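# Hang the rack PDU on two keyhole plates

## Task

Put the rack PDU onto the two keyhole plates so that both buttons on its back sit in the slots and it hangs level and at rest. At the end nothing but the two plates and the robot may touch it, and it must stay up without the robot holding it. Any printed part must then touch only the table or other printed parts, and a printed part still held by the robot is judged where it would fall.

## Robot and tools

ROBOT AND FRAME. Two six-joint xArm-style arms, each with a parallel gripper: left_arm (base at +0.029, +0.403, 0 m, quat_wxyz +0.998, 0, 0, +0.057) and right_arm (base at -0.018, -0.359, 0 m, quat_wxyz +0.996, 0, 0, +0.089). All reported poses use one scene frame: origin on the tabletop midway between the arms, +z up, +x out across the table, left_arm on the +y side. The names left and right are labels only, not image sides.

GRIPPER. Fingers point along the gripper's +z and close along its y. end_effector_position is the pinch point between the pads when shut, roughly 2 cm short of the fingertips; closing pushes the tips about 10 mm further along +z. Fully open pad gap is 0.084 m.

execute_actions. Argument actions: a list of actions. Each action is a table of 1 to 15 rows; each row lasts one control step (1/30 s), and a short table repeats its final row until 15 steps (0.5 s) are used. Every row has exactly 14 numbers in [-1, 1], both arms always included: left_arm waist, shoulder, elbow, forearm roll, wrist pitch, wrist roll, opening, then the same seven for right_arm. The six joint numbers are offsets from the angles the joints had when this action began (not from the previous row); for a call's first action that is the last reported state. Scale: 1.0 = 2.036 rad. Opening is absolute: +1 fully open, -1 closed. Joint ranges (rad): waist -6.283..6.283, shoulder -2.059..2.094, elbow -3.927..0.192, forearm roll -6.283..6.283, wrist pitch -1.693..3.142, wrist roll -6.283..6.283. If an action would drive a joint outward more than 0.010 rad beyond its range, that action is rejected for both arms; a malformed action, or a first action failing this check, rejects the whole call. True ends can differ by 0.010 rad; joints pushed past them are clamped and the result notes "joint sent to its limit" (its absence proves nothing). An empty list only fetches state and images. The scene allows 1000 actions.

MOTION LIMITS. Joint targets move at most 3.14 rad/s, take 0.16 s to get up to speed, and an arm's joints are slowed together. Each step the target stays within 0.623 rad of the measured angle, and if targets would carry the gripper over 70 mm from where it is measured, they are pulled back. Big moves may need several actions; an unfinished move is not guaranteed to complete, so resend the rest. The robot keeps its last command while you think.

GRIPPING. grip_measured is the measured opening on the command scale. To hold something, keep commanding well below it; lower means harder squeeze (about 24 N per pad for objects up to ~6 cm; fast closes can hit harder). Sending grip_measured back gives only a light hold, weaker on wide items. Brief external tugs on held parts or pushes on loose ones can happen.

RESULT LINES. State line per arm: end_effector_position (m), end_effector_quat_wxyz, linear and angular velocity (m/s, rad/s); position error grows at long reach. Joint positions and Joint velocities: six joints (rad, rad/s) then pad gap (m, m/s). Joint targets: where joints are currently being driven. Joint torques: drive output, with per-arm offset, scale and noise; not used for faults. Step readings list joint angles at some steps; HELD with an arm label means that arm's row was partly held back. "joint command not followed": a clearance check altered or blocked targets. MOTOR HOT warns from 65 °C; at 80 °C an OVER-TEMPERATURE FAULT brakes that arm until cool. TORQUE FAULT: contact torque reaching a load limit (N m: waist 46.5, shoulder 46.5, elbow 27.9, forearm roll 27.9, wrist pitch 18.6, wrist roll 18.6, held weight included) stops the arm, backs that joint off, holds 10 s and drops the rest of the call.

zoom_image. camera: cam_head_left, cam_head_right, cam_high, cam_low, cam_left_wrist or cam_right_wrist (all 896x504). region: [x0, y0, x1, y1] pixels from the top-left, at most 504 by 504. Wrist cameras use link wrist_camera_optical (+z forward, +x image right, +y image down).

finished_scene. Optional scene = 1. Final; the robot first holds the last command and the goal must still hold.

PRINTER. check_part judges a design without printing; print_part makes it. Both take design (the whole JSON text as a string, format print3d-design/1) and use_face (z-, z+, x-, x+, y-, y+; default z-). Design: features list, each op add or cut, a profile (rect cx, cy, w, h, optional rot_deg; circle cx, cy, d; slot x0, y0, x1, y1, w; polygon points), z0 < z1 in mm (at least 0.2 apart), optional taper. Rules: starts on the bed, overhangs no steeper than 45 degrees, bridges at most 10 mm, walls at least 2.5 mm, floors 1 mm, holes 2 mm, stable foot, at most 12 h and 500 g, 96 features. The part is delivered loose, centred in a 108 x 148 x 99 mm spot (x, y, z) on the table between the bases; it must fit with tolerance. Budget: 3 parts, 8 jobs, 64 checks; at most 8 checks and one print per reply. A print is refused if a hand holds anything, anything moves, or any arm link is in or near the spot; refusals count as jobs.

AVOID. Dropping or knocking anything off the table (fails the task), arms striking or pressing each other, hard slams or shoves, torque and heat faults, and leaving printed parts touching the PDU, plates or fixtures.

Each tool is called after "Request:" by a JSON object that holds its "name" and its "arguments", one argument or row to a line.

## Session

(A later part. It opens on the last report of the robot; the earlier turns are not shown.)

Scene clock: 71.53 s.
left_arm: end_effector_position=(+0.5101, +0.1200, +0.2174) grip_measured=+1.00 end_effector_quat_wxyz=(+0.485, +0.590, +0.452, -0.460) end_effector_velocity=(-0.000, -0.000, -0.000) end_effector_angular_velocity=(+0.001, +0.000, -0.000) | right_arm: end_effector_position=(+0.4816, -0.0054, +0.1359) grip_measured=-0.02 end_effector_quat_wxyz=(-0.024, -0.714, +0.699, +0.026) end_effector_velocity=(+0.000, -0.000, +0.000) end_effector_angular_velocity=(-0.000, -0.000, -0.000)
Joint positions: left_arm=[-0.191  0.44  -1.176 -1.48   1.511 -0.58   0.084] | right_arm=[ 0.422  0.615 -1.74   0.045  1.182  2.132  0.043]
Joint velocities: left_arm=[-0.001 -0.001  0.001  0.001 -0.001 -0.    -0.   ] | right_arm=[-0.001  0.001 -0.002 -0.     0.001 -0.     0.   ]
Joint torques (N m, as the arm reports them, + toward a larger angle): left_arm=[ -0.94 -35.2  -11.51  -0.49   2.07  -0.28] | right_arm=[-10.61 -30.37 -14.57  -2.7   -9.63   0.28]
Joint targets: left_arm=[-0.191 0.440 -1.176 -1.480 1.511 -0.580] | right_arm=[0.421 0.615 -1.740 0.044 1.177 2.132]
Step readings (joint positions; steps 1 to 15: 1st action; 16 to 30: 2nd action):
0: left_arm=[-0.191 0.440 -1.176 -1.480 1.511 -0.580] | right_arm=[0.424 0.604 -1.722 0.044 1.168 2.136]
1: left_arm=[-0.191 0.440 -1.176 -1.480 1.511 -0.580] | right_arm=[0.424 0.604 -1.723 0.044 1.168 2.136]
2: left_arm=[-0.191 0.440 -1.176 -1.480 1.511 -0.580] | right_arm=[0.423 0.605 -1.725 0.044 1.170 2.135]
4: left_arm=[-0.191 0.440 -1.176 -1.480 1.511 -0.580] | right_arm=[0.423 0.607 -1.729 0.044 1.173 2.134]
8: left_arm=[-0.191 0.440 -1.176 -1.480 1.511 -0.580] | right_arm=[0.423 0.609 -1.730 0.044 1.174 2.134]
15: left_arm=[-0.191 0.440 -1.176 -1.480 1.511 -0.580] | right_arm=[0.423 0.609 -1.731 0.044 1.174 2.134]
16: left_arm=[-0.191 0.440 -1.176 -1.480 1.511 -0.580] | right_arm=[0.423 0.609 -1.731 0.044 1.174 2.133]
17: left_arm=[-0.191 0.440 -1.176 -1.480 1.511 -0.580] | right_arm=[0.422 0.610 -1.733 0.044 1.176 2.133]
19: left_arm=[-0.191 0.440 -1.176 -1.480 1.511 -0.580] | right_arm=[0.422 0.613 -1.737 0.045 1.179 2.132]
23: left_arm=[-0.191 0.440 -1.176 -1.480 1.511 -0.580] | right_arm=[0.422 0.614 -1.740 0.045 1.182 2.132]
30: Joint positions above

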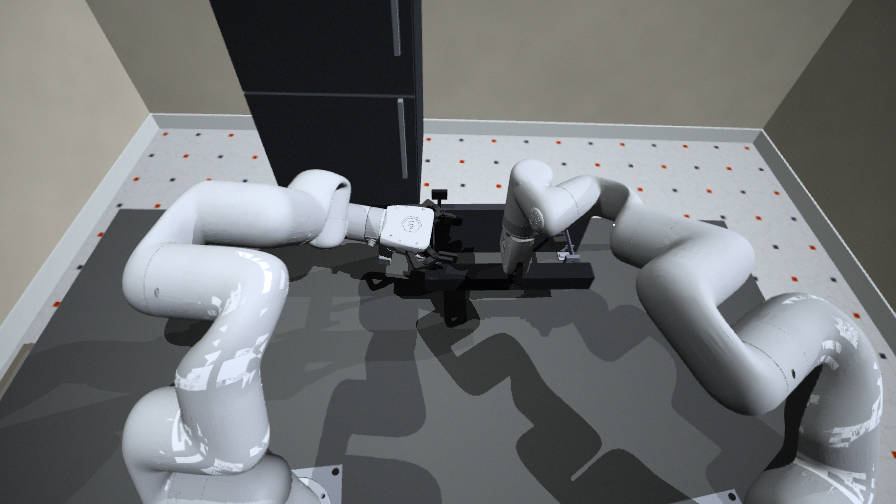

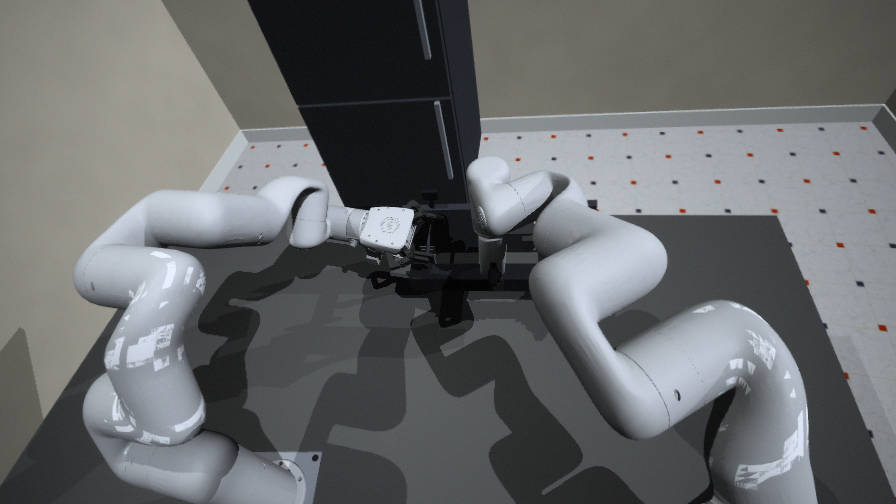

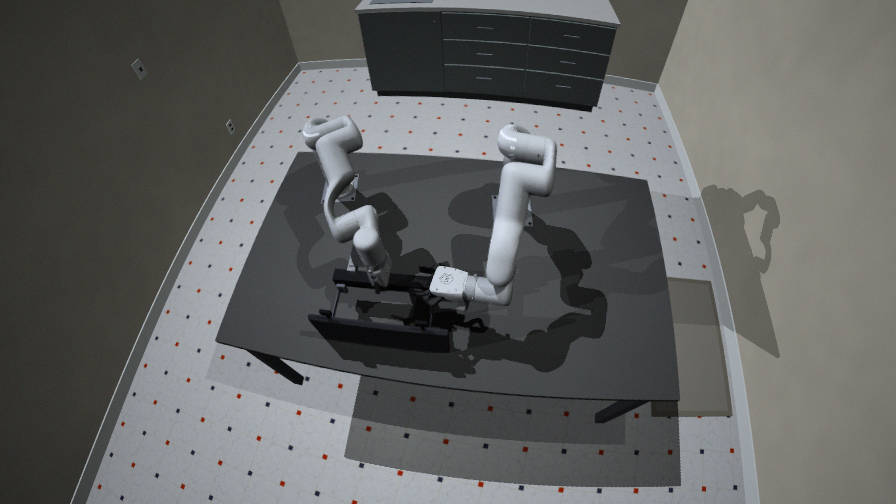

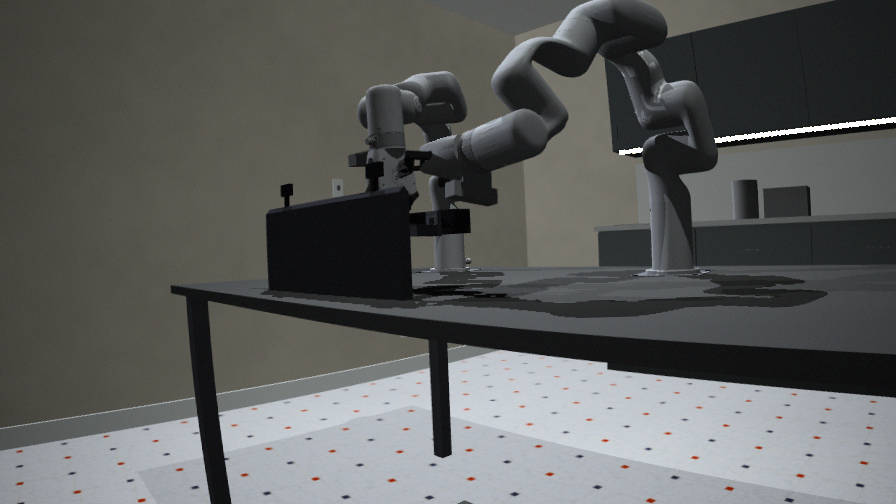

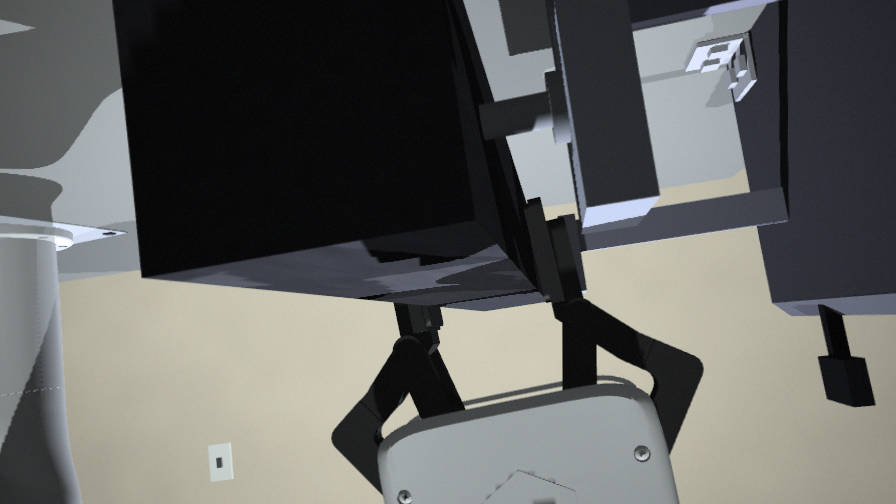

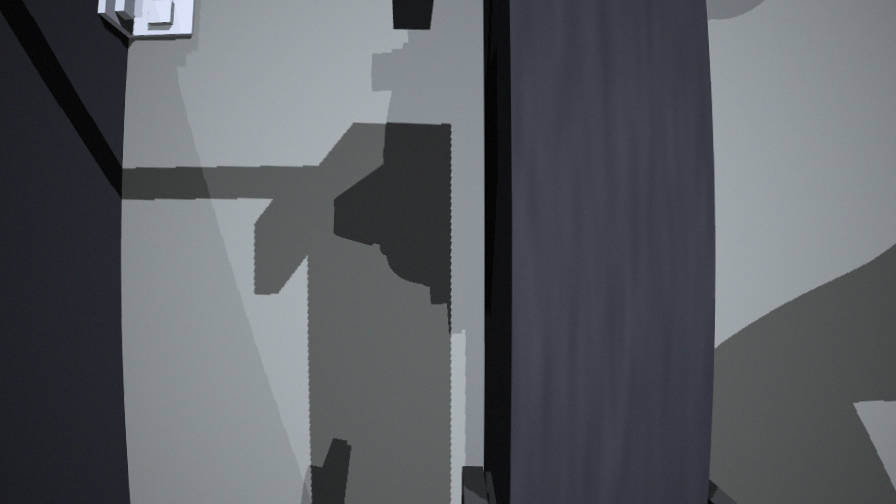

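Request:
{"name": "execute_actions", "arguments": {
  "actions": [
    [[0,0,0,0,0,0,1,0.002,-0.0058,0.009,0,-0.0045,0.002,-1]],
    [[0,0,0,0,0,0,1,0.0003,0.0015,0.0006,0,-0.002,0.0003,-1]],
    [[0,0,0,0,0,0,1,-0.0014,0.0044,-0.0068,0,0.0024,-0.0014,-1]],
    [[0,0,0,0,0,0,1,-0.001,0.003,-0.0046,0,0.0016,-0.001,-1]]
  ]
}}

Request:
{"name": "zoom_image", "arguments": {
  "camera": "cam_left_wrist",
  "region": [440,50,690,300]
}}

Request:
{"name": "zoom_image", "arguments": {
  "camera": "cam_high",
  "region": [320,265,370,305]
}}

Scene clock: 74.00 s.
left_arm: end_effector_position=(+0.5101, +0.1200, +0.2174) grip_measured=+1.00 end_effector_quat_wxyz=(+0.485, +0.590, +0.452, -0.460) end_effector_velocity=(-0.000, -0.000, -0.000) end_effector_angular_velocity=(-0.001, +0.001, -0.002) | right_arm: end_effector_position=(+0.4817, -0.0060, +0.1330) grip_measured=-0.01 end_effector_quat_wxyz=(-0.026, -0.714, +0.699, +0.026) end_effector_velocity=(+0.001, -0.000, -0.001) end_effector_angular_velocity=(-0.000, +0.000, -0.001)
Joint positions: left_arm=[-0.191  0.44  -1.176 -1.48   1.511 -0.58   0.084] | right_arm=[ 0.421  0.621 -1.743  0.045  1.184  2.132  0.044]
Joint velocities: left_arm=[-0.     0.001 -0.     0.001  0.002 -0.     0.   ] | right_arm=[-0.001  0.002 -0.    -0.    -0.002 -0.     0.001]
Joint torques (N m, as the arm reports them, + toward a larger angle): left_arm=[ -0.27 -35.03 -11.17  -0.59   2.06  -0.1 ] | right_arm=[-11.07 -31.24 -14.33  -2.81  -9.52   0.52]
Joint targets: left_arm=[-0.191 0.440 -1.176 -1.480 1.511 -0.580] | right_arm=[0.420 0.621 -1.743 0.044 1.179 2.132]
Step readings (joint positions; steps 1 to 15: 1st action; 16 to 30: 2nd action; 31 to 45: 3rd action; 46 to 60: 4th action):
0: left_arm=[-0.191 0.440 -1.176 -1.480 1.511 -0.580] | right_arm=[0.421 0.615 -1.740 0.045 1.182 2.132]
1: left_arm=[-0.191 0.440 -1.176 -1.480 1.511 -0.580] | right_arm=[0.422 0.615 -1.740 0.045 1.182 2.132]
2: left_arm=[-0.191 0.440 -1.176 -1.480 1.511 -0.580] | right_arm=[0.422 0.613 -1.736 0.044 1.180 2.133]
4: left_arm=[-0.191 0.440 -1.176 -1.480 1.511 -0.580] | right_arm=[0.423 0.608 -1.729 0.044 1.173 2.134]
8: left_arm=[-0.191 0.440 -1.176 -1.480 1.511 -0.580] | right_arm=[0.423 0.606 -1.724 0.043 1.169 2.135]
15: left_arm=[-0.191 0.440 -1.176 -1.480 1.511 -0.580] | right_arm=[0.423 0.604 -1.722 0.043 1.172 2.136]
16: left_arm=[-0.191 0.440 -1.176 -1.480 1.511 -0.580] | right_arm=[0.423 0.604 -1.722 0.044 1.172 2.136]
17: left_arm=[-0.191 0.440 -1.176 -1.480 1.511 -0.580] | right_arm=[0.423 0.605 -1.722 0.043 1.170 2.136]
19: left_arm=[-0.191 0.440 -1.176 -1.480 1.511 -0.580] | right_arm=[0.423 0.606 -1.722 0.043 1.169 2.136]
23: left_arm=[-0.191 0.440 -1.176 -1.480 1.511 -0.580] | right_arm=[0.423 0.608 -1.721 0.043 1.168 2.137]
30: left_arm=[-0.191 0.440 -1.176 -1.480 1.511 -0.580] | right_arm=[0.423 0.607 -1.721 0.043 1.168 2.137]
31: left_arm=[-0.191 0.440 -1.176 -1.480 1.511 -0.580] | right_arm=[0.423 0.607 -1.721 0.043 1.168 2.136]
32: left_arm=[-0.191 0.440 -1.176 -1.480 1.511 -0.580] | right_arm=[0.423 0.609 -1.725 0.043 1.169 2.136]
34: left_arm=[-0.191 0.440 -1.176 -1.480 1.511 -0.580] | right_arm=[0.422 0.613 -1.731 0.044 1.174 2.134]
38: left_arm=[-0.191 0.440 -1.176 -1.480 1.511 -0.580] | right_arm=[0.422 0.615 -1.733 0.044 1.176 2.134]
45: left_arm=[-0.191 0.440 -1.176 -1.480 1.511 -0.580] | right_arm=[0.422 0.615 -1.734 0.044 1.175 2.134]
46: left_arm=[-0.191 0.440 -1.176 -1.480 1.511 -0.580] | right_arm=[0.422 0.615 -1.734 0.044 1.176 2.134]
47: left_arm=[-0.191 0.440 -1.176 -1.480 1.511 -0.580] | right_arm=[0.422 0.616 -1.736 0.044 1.178 2.133]
49: left_arm=[-0.191 0.440 -1.176 -1.480 1.511 -0.580] | right_arm=[0.421 0.619 -1.740 0.045 1.181 2.132]
53: left_arm=[-0.191 0.440 -1.176 -1.480 1.511 -0.580] | right_arm=[0.421 0.620 -1.743 0.045 1.184 2.132]
60: Joint positions above

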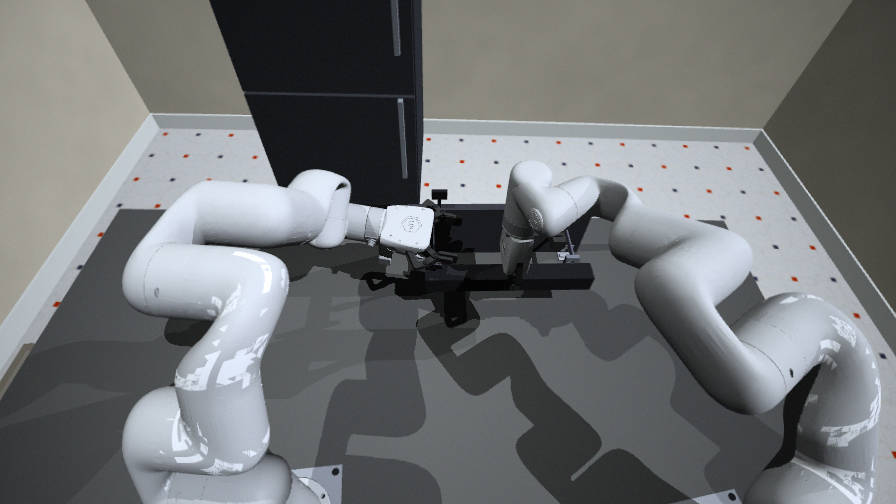

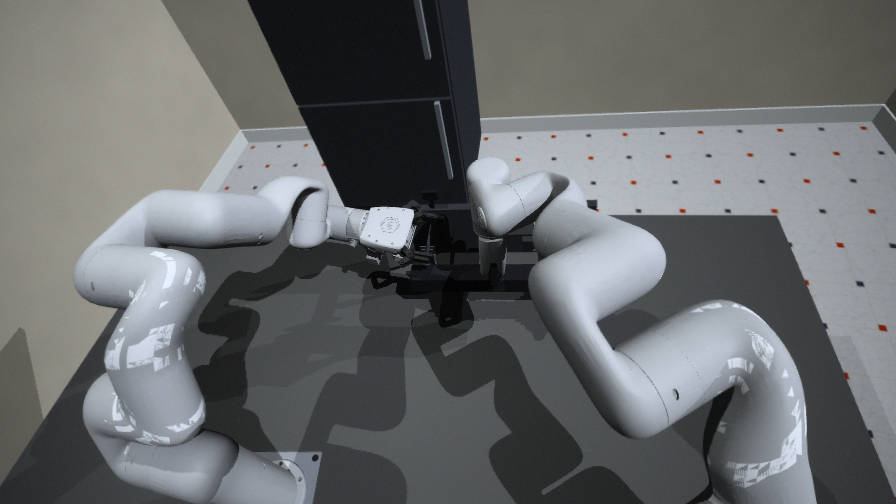

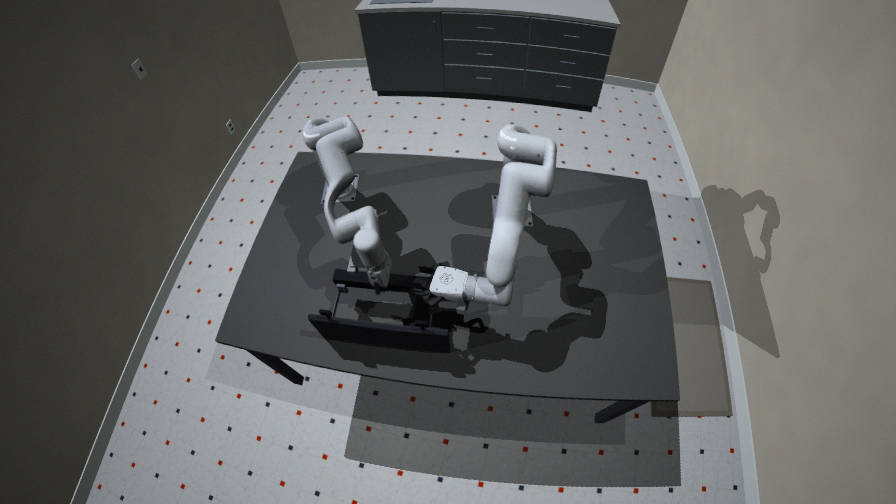

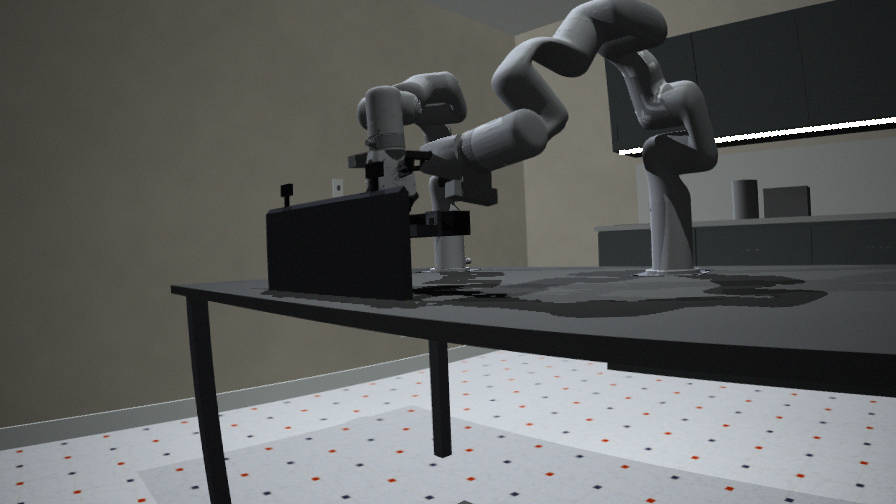

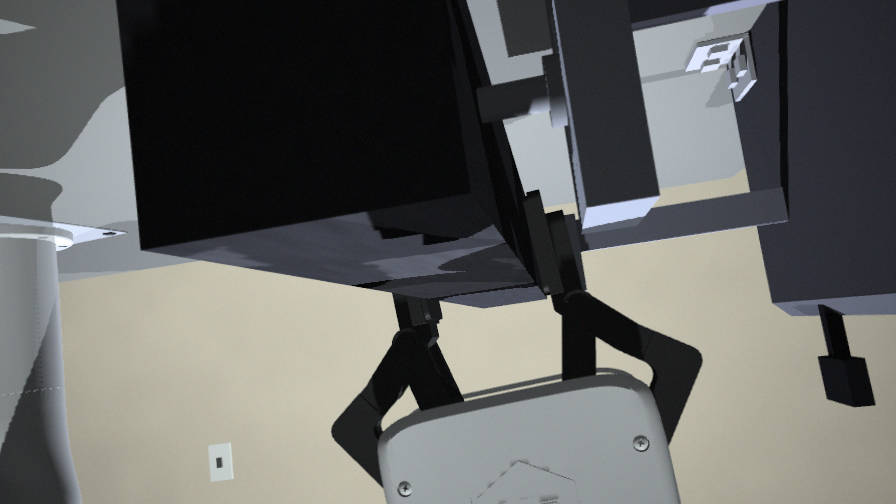

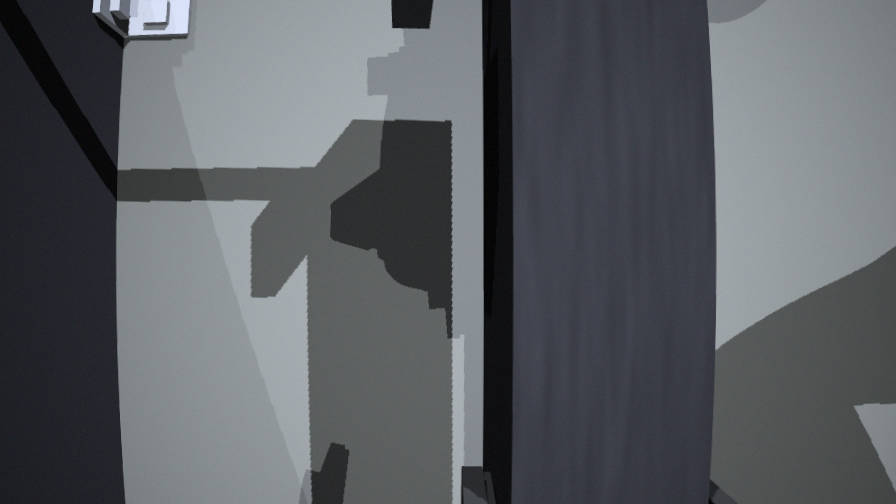

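Region (440, 50, 690, 300) of cam_left_wrist's 896x504 image, scaled by 2.016, with more detail than that image has.

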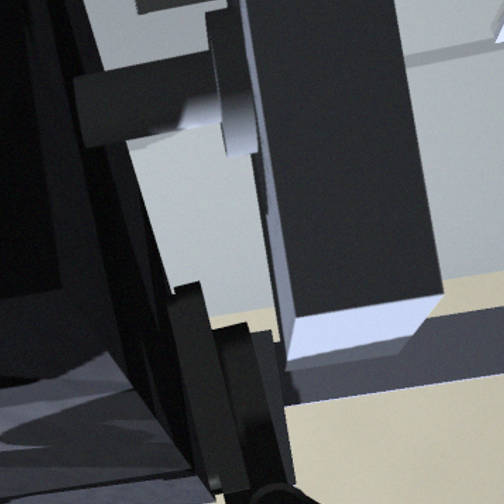

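Region (320, 265, 370, 305) of cam_high's 896x504 image, scaled by 10.080, with more detail than that image has; it fills the top 403 rows of this view, and the rest is white.

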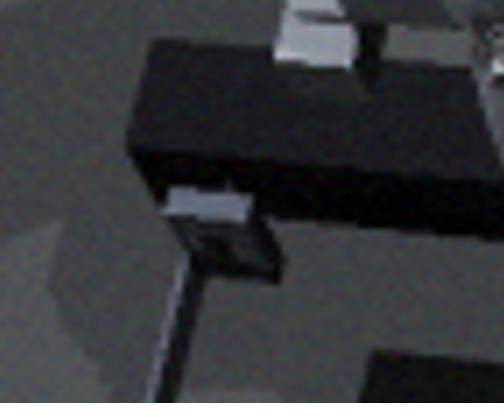

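Request:
{"name": "execute_actions", "arguments": {
  "actions": [
    [[0.016,0.028,-0.012,-0.036,0.027,-0.043,1,0.003,-0.0088,0.0137,0,-0.0062,0.003,-1]],
    [[0,0,0,0,0,0,1,0.0003,-0.001,-0.0029,0,0.0039,0.0003,-1]],
    [[0,0,0,0,0,0,1,0,0,0,0,0,0,-1]]
  ]
}}

Request:
{"name": "zoom_image", "arguments": {
  "camera": "cam_left_wrist",
  "region": [480,160,580,270]
}}

Request:
{"name": "zoom_image", "arguments": {
  "camera": "cam_left_wrist",
  "region": [430,20,650,260]
}}

Scene clock: 76.00 s.
left_arm: end_effector_position=(+0.5273, +0.1297, +0.2192) grip_measured=+1.00 end_effector_quat_wxyz=(+0.492, +0.527, +0.480, -0.501) end_effector_velocity=(-0.001, -0.000, -0.000) end_effector_angular_velocity=(-0.001, +0.001, -0.002) | right_arm: end_effector_position=(+0.4773, -0.0055, +0.1363) grip_measured=-0.02 end_effector_quat_wxyz=(-0.025, -0.713, +0.700, +0.025) end_effector_velocity=(-0.000, -0.000, -0.000) end_effector_angular_velocity=(-0.001, -0.000, +0.000)
Joint positions: left_arm=[-0.159  0.497 -1.201 -1.553  1.566 -0.667  0.084] | right_arm=[ 0.426  0.602 -1.722  0.044  1.178  2.139  0.043]
Joint velocities: left_arm=[-0.     0.     0.     0.001  0.002 -0.    -0.   ] | right_arm=[ 0.    -0.     0.    -0.001  0.    -0.     0.   ]
Joint torques (N m, as the arm reports them, + toward a larger angle): left_arm=[ -0.26 -37.   -10.91  -1.38   2.27  -0.39] | right_arm=[ -1.28 -38.05 -12.81   0.22  -1.99   0.31]
Joint targets: left_arm=[-0.159 0.497 -1.201 -1.553 1.566 -0.667] | right_arm=[0.426 0.602 -1.722 0.044 1.178 2.139]
Step readings (joint positions; steps 1 to 15: 1st action; 16 to 30: 2nd action; 31 to 45: 3rd action):
0: left_arm=[-0.191 0.440 -1.176 -1.480 1.511 -0.580] | right_arm=[0.421 0.621 -1.743 0.044 1.184 2.132]
1: left_arm=[-0.191 0.441 -1.177 -1.480 1.512 -0.581] | right_arm=[0.421 0.621 -1.743 0.044 1.184 2.132]
2: left_arm=[-0.189 0.444 -1.179 -1.487 1.517 -0.589] | right_arm=[0.421 0.618 -1.738 0.044 1.181 2.133]
4: left_arm=[-0.174 0.470 -1.192 -1.522 1.543 -0.630] | right_arm=[0.422 0.611 -1.726 0.042 1.171 2.136]
8: left_arm=[-0.158 0.498 -1.198 -1.550 1.563 -0.663] | right_arm=[0.422 0.606 -1.718 0.042 1.168 2.138]
15: left_arm=[-0.159 0.497 -1.201 -1.553 1.566 -0.667] | right_arm=[0.425 0.604 -1.716 0.044 1.171 2.138]
16: left_arm=[-0.159 0.497 -1.201 -1.553 1.566 -0.667] | right_arm=[0.426 0.604 -1.716 0.044 1.171 2.138]
17: left_arm=[-0.159 0.497 -1.201 -1.553 1.566 -0.667] | right_arm=[0.426 0.603 -1.717 0.044 1.173 2.138]
19: left_arm=[-0.159 0.497 -1.201 -1.553 1.566 -0.667] | right_arm=[0.426 0.603 -1.720 0.044 1.176 2.138]
23: left_arm=[-0.159 0.496 -1.201 -1.553 1.566 -0.667] | right_arm=[0.426 0.601 -1.722 0.044 1.178 2.139]
30: left_arm=[-0.159 0.497 -1.201 -1.553 1.566 -0.667] | right_arm=[0.426 0.602 -1.722 0.044 1.178 2.139]
31: left_arm=[-0.159 0.497 -1.201 -1.553 1.566 -0.667] | right_arm=[0.426 0.602 -1.722 0.044 1.178 2.139]
32: left_arm=[-0.159 0.497 -1.201 -1.553 1.566 -0.667] | right_arm=[0.426 0.602 -1.722 0.044 1.178 2.139]
34: left_arm=[-0.159 0.497 -1.201 -1.553 1.566 -0.667] | right_arm=[0.426 0.602 -1.722 0.044 1.178 2.139]
38: left_arm=[-0.159 0.497 -1.201 -1.553 1.566 -0.667] | right_arm=[0.426 0.602 -1.722 0.044 1.178 2.139]
45: Joint positions above

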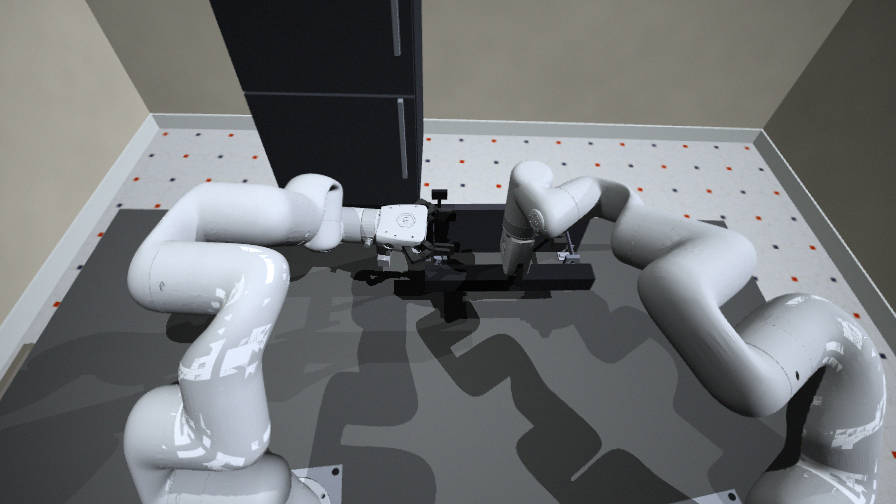

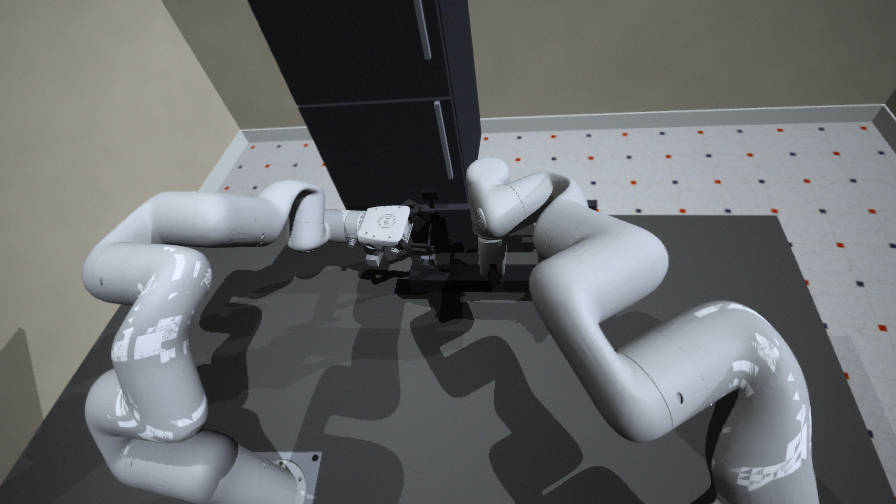

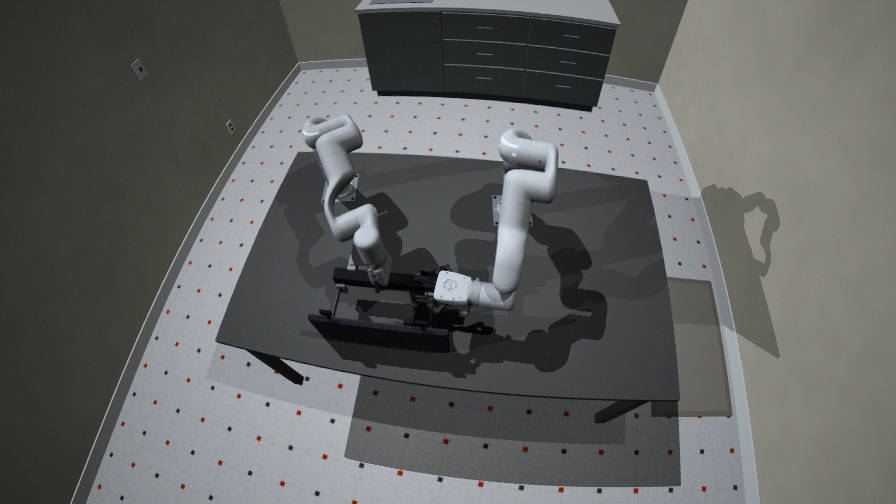

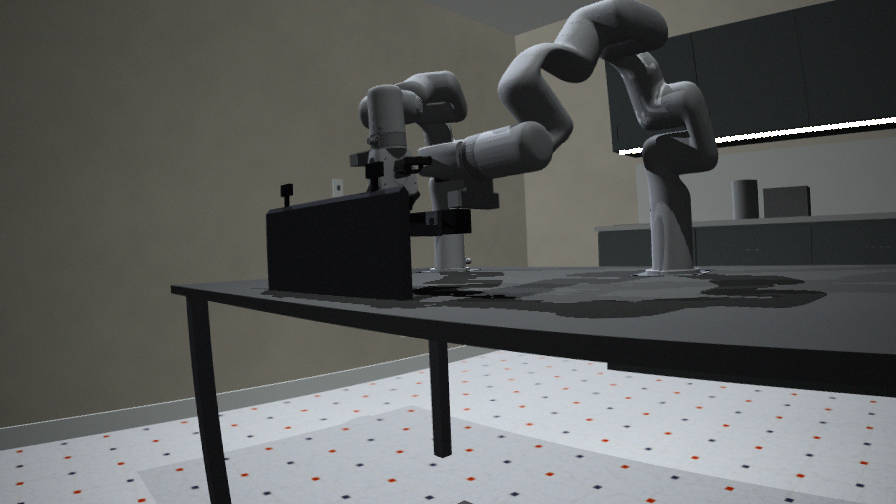

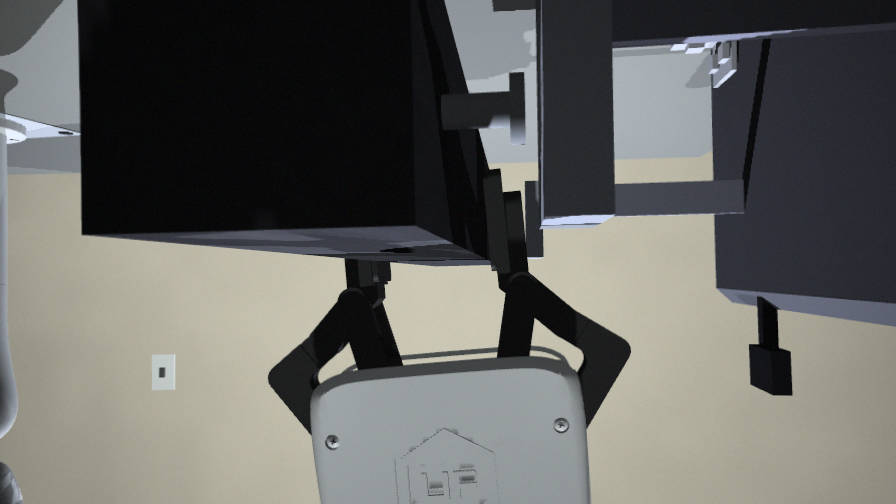

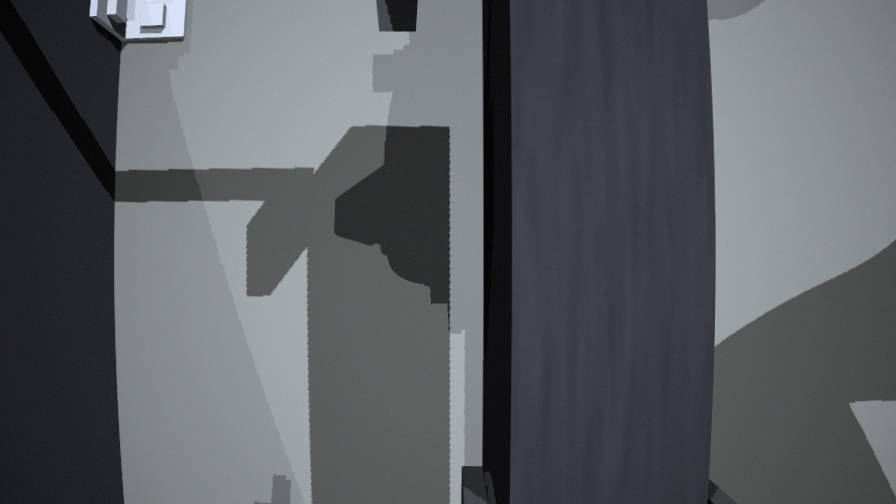

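Region (480, 160, 580, 270) of cam_left_wrist's 896x504 image, scaled by 4.582, with more detail than that image has; it fills the left 458 columns of this view, and the rest is white.

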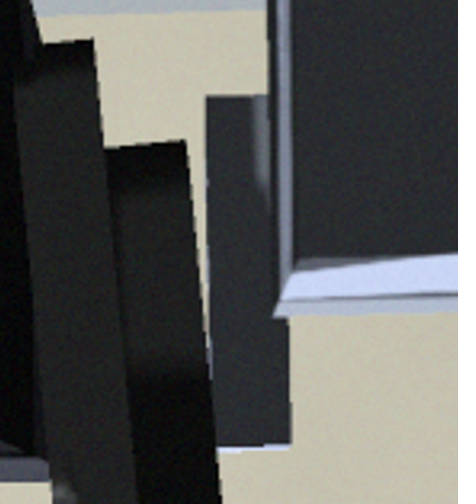

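Region (430, 20, 650, 260) of cam_left_wrist's 896x504 image, scaled by 2.100, with more detail than that image has; it fills the left 462 columns of this view, and the rest is white.

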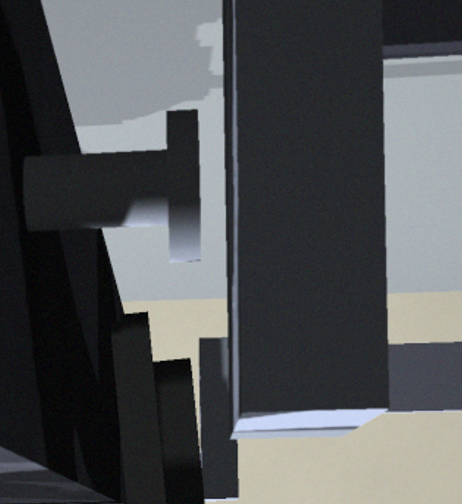

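Request:
{"name": "execute_actions", "arguments": {
  "actions": [
    [[0,0,0,0,0,0,1,0.0007,0.001,-0.0016,0,0.0006,0.0007,-1]],
    [[0,0,0,0,0,0,1,-0.0014,0.0044,-0.0068,0,0.0024,-0.0014,-1]],
    [[0,0,0,0,0,0,1,-0.001,0.003,-0.0046,0,0.0016,-0.001,-1]]
  ]
}}

Request:
{"name": "zoom_image", "arguments": {
  "camera": "cam_left_wrist",
  "region": [430,20,650,260]
}}

Scene clock: 77.83 s.
left_arm: end_effector_position=(+0.5273, +0.1297, +0.2192) grip_measured=+1.00 end_effector_quat_wxyz=(+0.492, +0.527, +0.480, -0.501) end_effector_velocity=(+0.000, +0.000, +0.000) end_effector_angular_velocity=(+0.000, -0.001, +0.000) | right_arm: end_effector_position=(+0.4817, -0.0048, +0.1360) grip_measured=-0.02 end_effector_quat_wxyz=(-0.025, -0.714, +0.700, +0.026) end_effector_velocity=(+0.000, -0.000, -0.000) end_effector_angular_velocity=(+0.000, +0.000, -0.002)
Joint positions: left_arm=[-0.159  0.497 -1.201 -1.553  1.566 -0.667  0.084] | right_arm=[ 0.423  0.619 -1.748  0.044  1.188  2.135  0.043]
Joint velocities: left_arm=[ 0.001 -0.001  0.     0.    -0.     0.    -0.   ] | right_arm=[-0.001  0.001 -0.     0.    -0.     0.001  0.   ]
Joint torques (N m, as the arm reports them, + toward a larger angle): left_arm=[ -1.17 -35.96 -10.9   -1.04   2.04  -0.16] | right_arm=[ -2.5  -37.06 -13.     0.01  -3.65   0.94]
Joint targets: left_arm=[-0.159 0.497 -1.201 -1.553 1.566 -0.667] | right_arm=[0.423 0.619 -1.748 0.044 1.188 2.135]
Step readings (joint positions; steps 1 to 15: 1st action; 16 to 30: 2nd action; 31 to 45: 3rd action):
0: left_arm=[-0.159 0.497 -1.201 -1.553 1.566 -0.667] | right_arm=[0.426 0.602 -1.722 0.044 1.178 2.139]
1: left_arm=[-0.159 0.497 -1.201 -1.553 1.566 -0.667] | right_arm=[0.426 0.602 -1.722 0.044 1.179 2.139]
2: left_arm=[-0.159 0.497 -1.201 -1.553 1.566 -0.667] | right_arm=[0.426 0.602 -1.723 0.044 1.179 2.139]
4: left_arm=[-0.159 0.497 -1.201 -1.553 1.566 -0.667] | right_arm=[0.427 0.603 -1.724 0.044 1.179 2.140]
8: left_arm=[-0.159 0.497 -1.201 -1.553 1.566 -0.667] | right_arm=[0.428 0.604 -1.725 0.044 1.180 2.140]
15: left_arm=[-0.159 0.497 -1.201 -1.553 1.566 -0.667] | right_arm=[0.427 0.604 -1.725 0.044 1.180 2.140]
16: left_arm=[-0.159 0.497 -1.201 -1.553 1.566 -0.667] | right_arm=[0.427 0.604 -1.725 0.044 1.180 2.140]
17: left_arm=[-0.159 0.497 -1.201 -1.553 1.566 -0.667] | right_arm=[0.427 0.606 -1.728 0.044 1.181 2.139]
19: left_arm=[-0.159 0.497 -1.201 -1.553 1.566 -0.667] | right_arm=[0.425 0.610 -1.735 0.044 1.183 2.138]
23: left_arm=[-0.159 0.497 -1.201 -1.553 1.566 -0.667] | right_arm=[0.425 0.613 -1.738 0.044 1.184 2.137]
30: left_arm=[-0.159 0.497 -1.201 -1.553 1.566 -0.667] | right_arm=[0.425 0.613 -1.739 0.044 1.185 2.137]
31: left_arm=[-0.159 0.497 -1.201 -1.553 1.566 -0.667] | right_arm=[0.425 0.613 -1.739 0.044 1.185 2.137]
32: left_arm=[-0.159 0.497 -1.201 -1.553 1.566 -0.667] | right_arm=[0.424 0.614 -1.741 0.044 1.186 2.136]
34: left_arm=[-0.159 0.497 -1.201 -1.553 1.566 -0.667] | right_arm=[0.423 0.617 -1.745 0.044 1.188 2.135]
38: left_arm=[-0.159 0.497 -1.201 -1.553 1.566 -0.667] | right_arm=[0.423 0.618 -1.747 0.044 1.189 2.135]
45: Joint positions above

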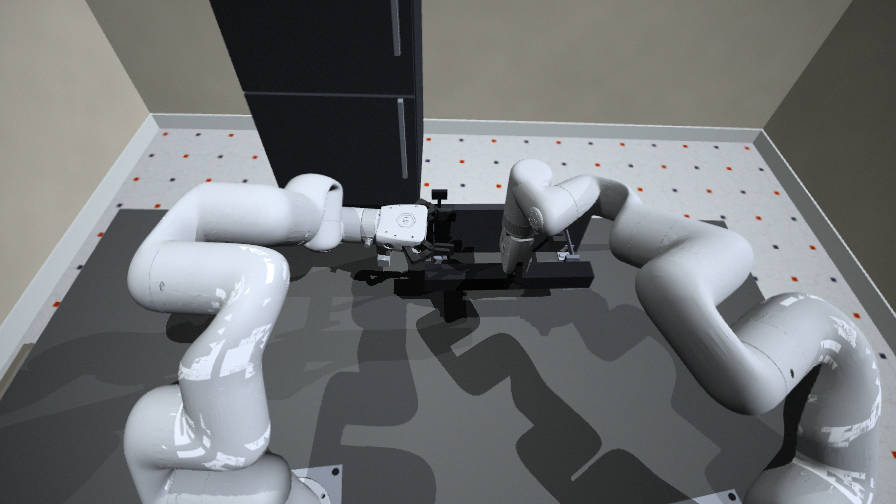

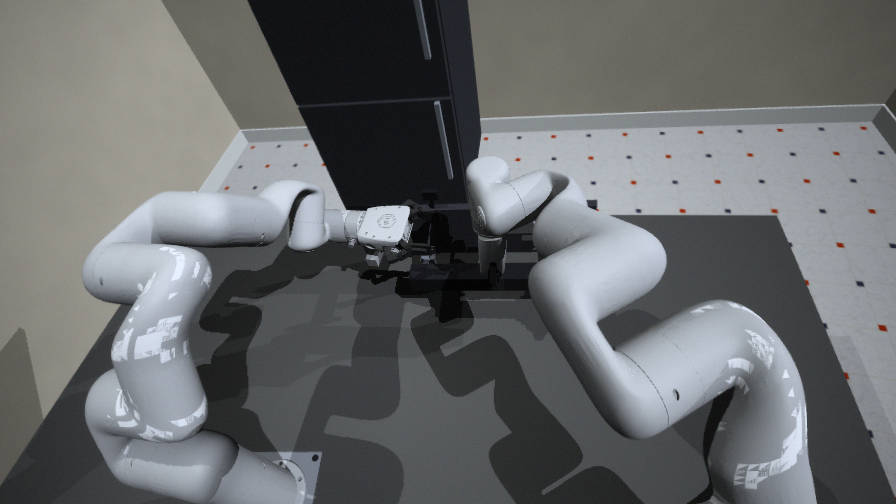

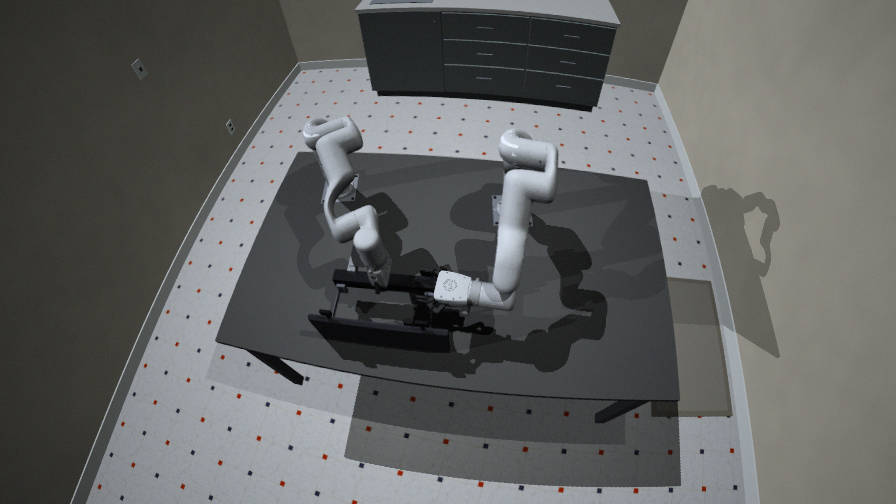

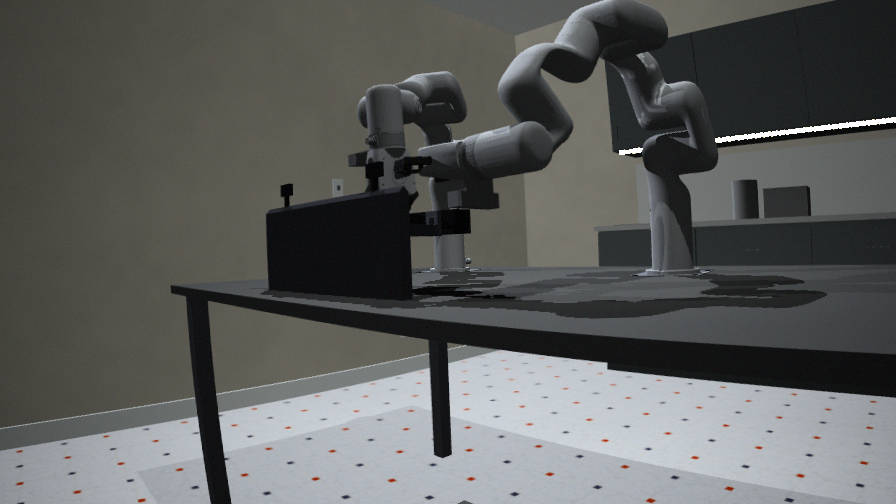

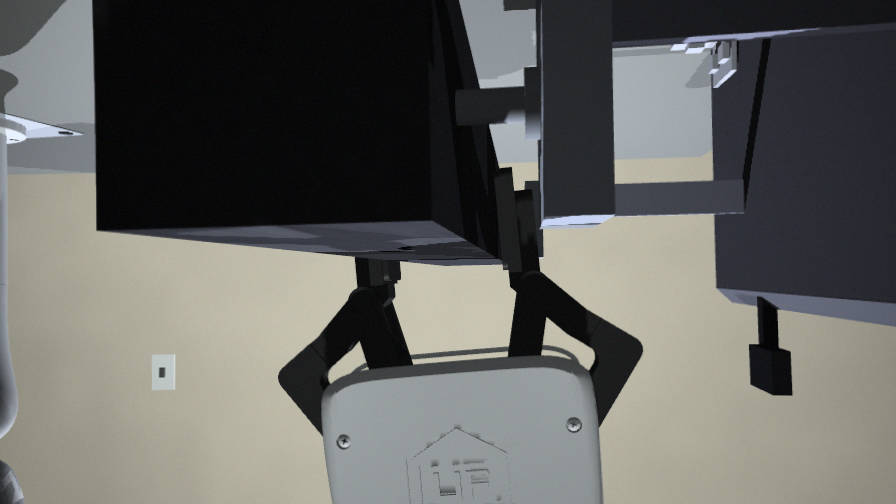

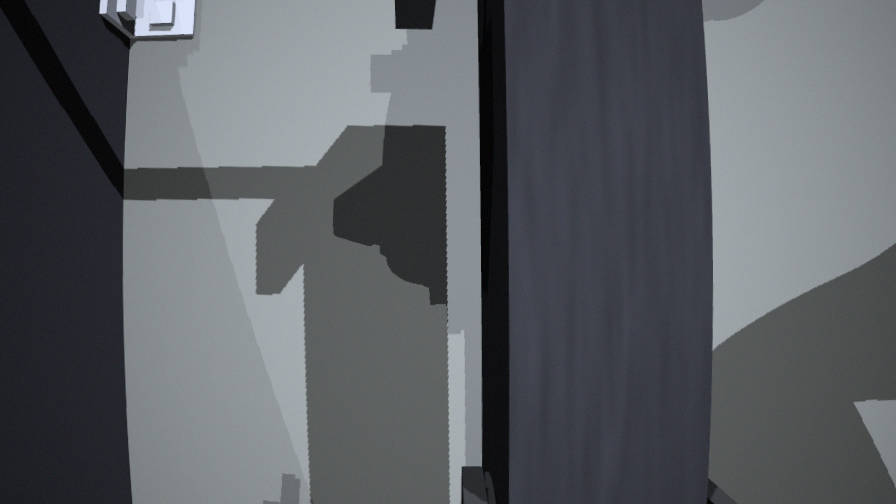

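Region (430, 20, 650, 260) of cam_left_wrist's 896x504 image, scaled by 2.100, with more detail than that image has; it fills the left 462 columns of this view, and the rest is white.

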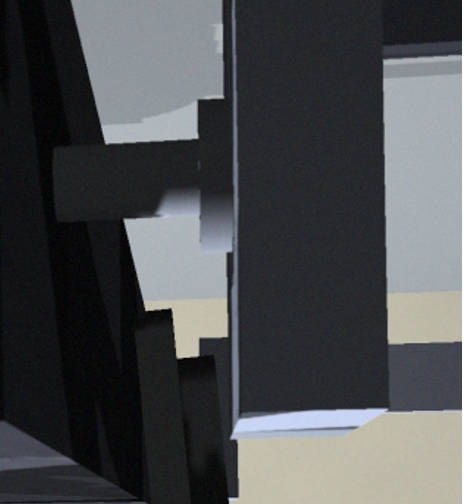

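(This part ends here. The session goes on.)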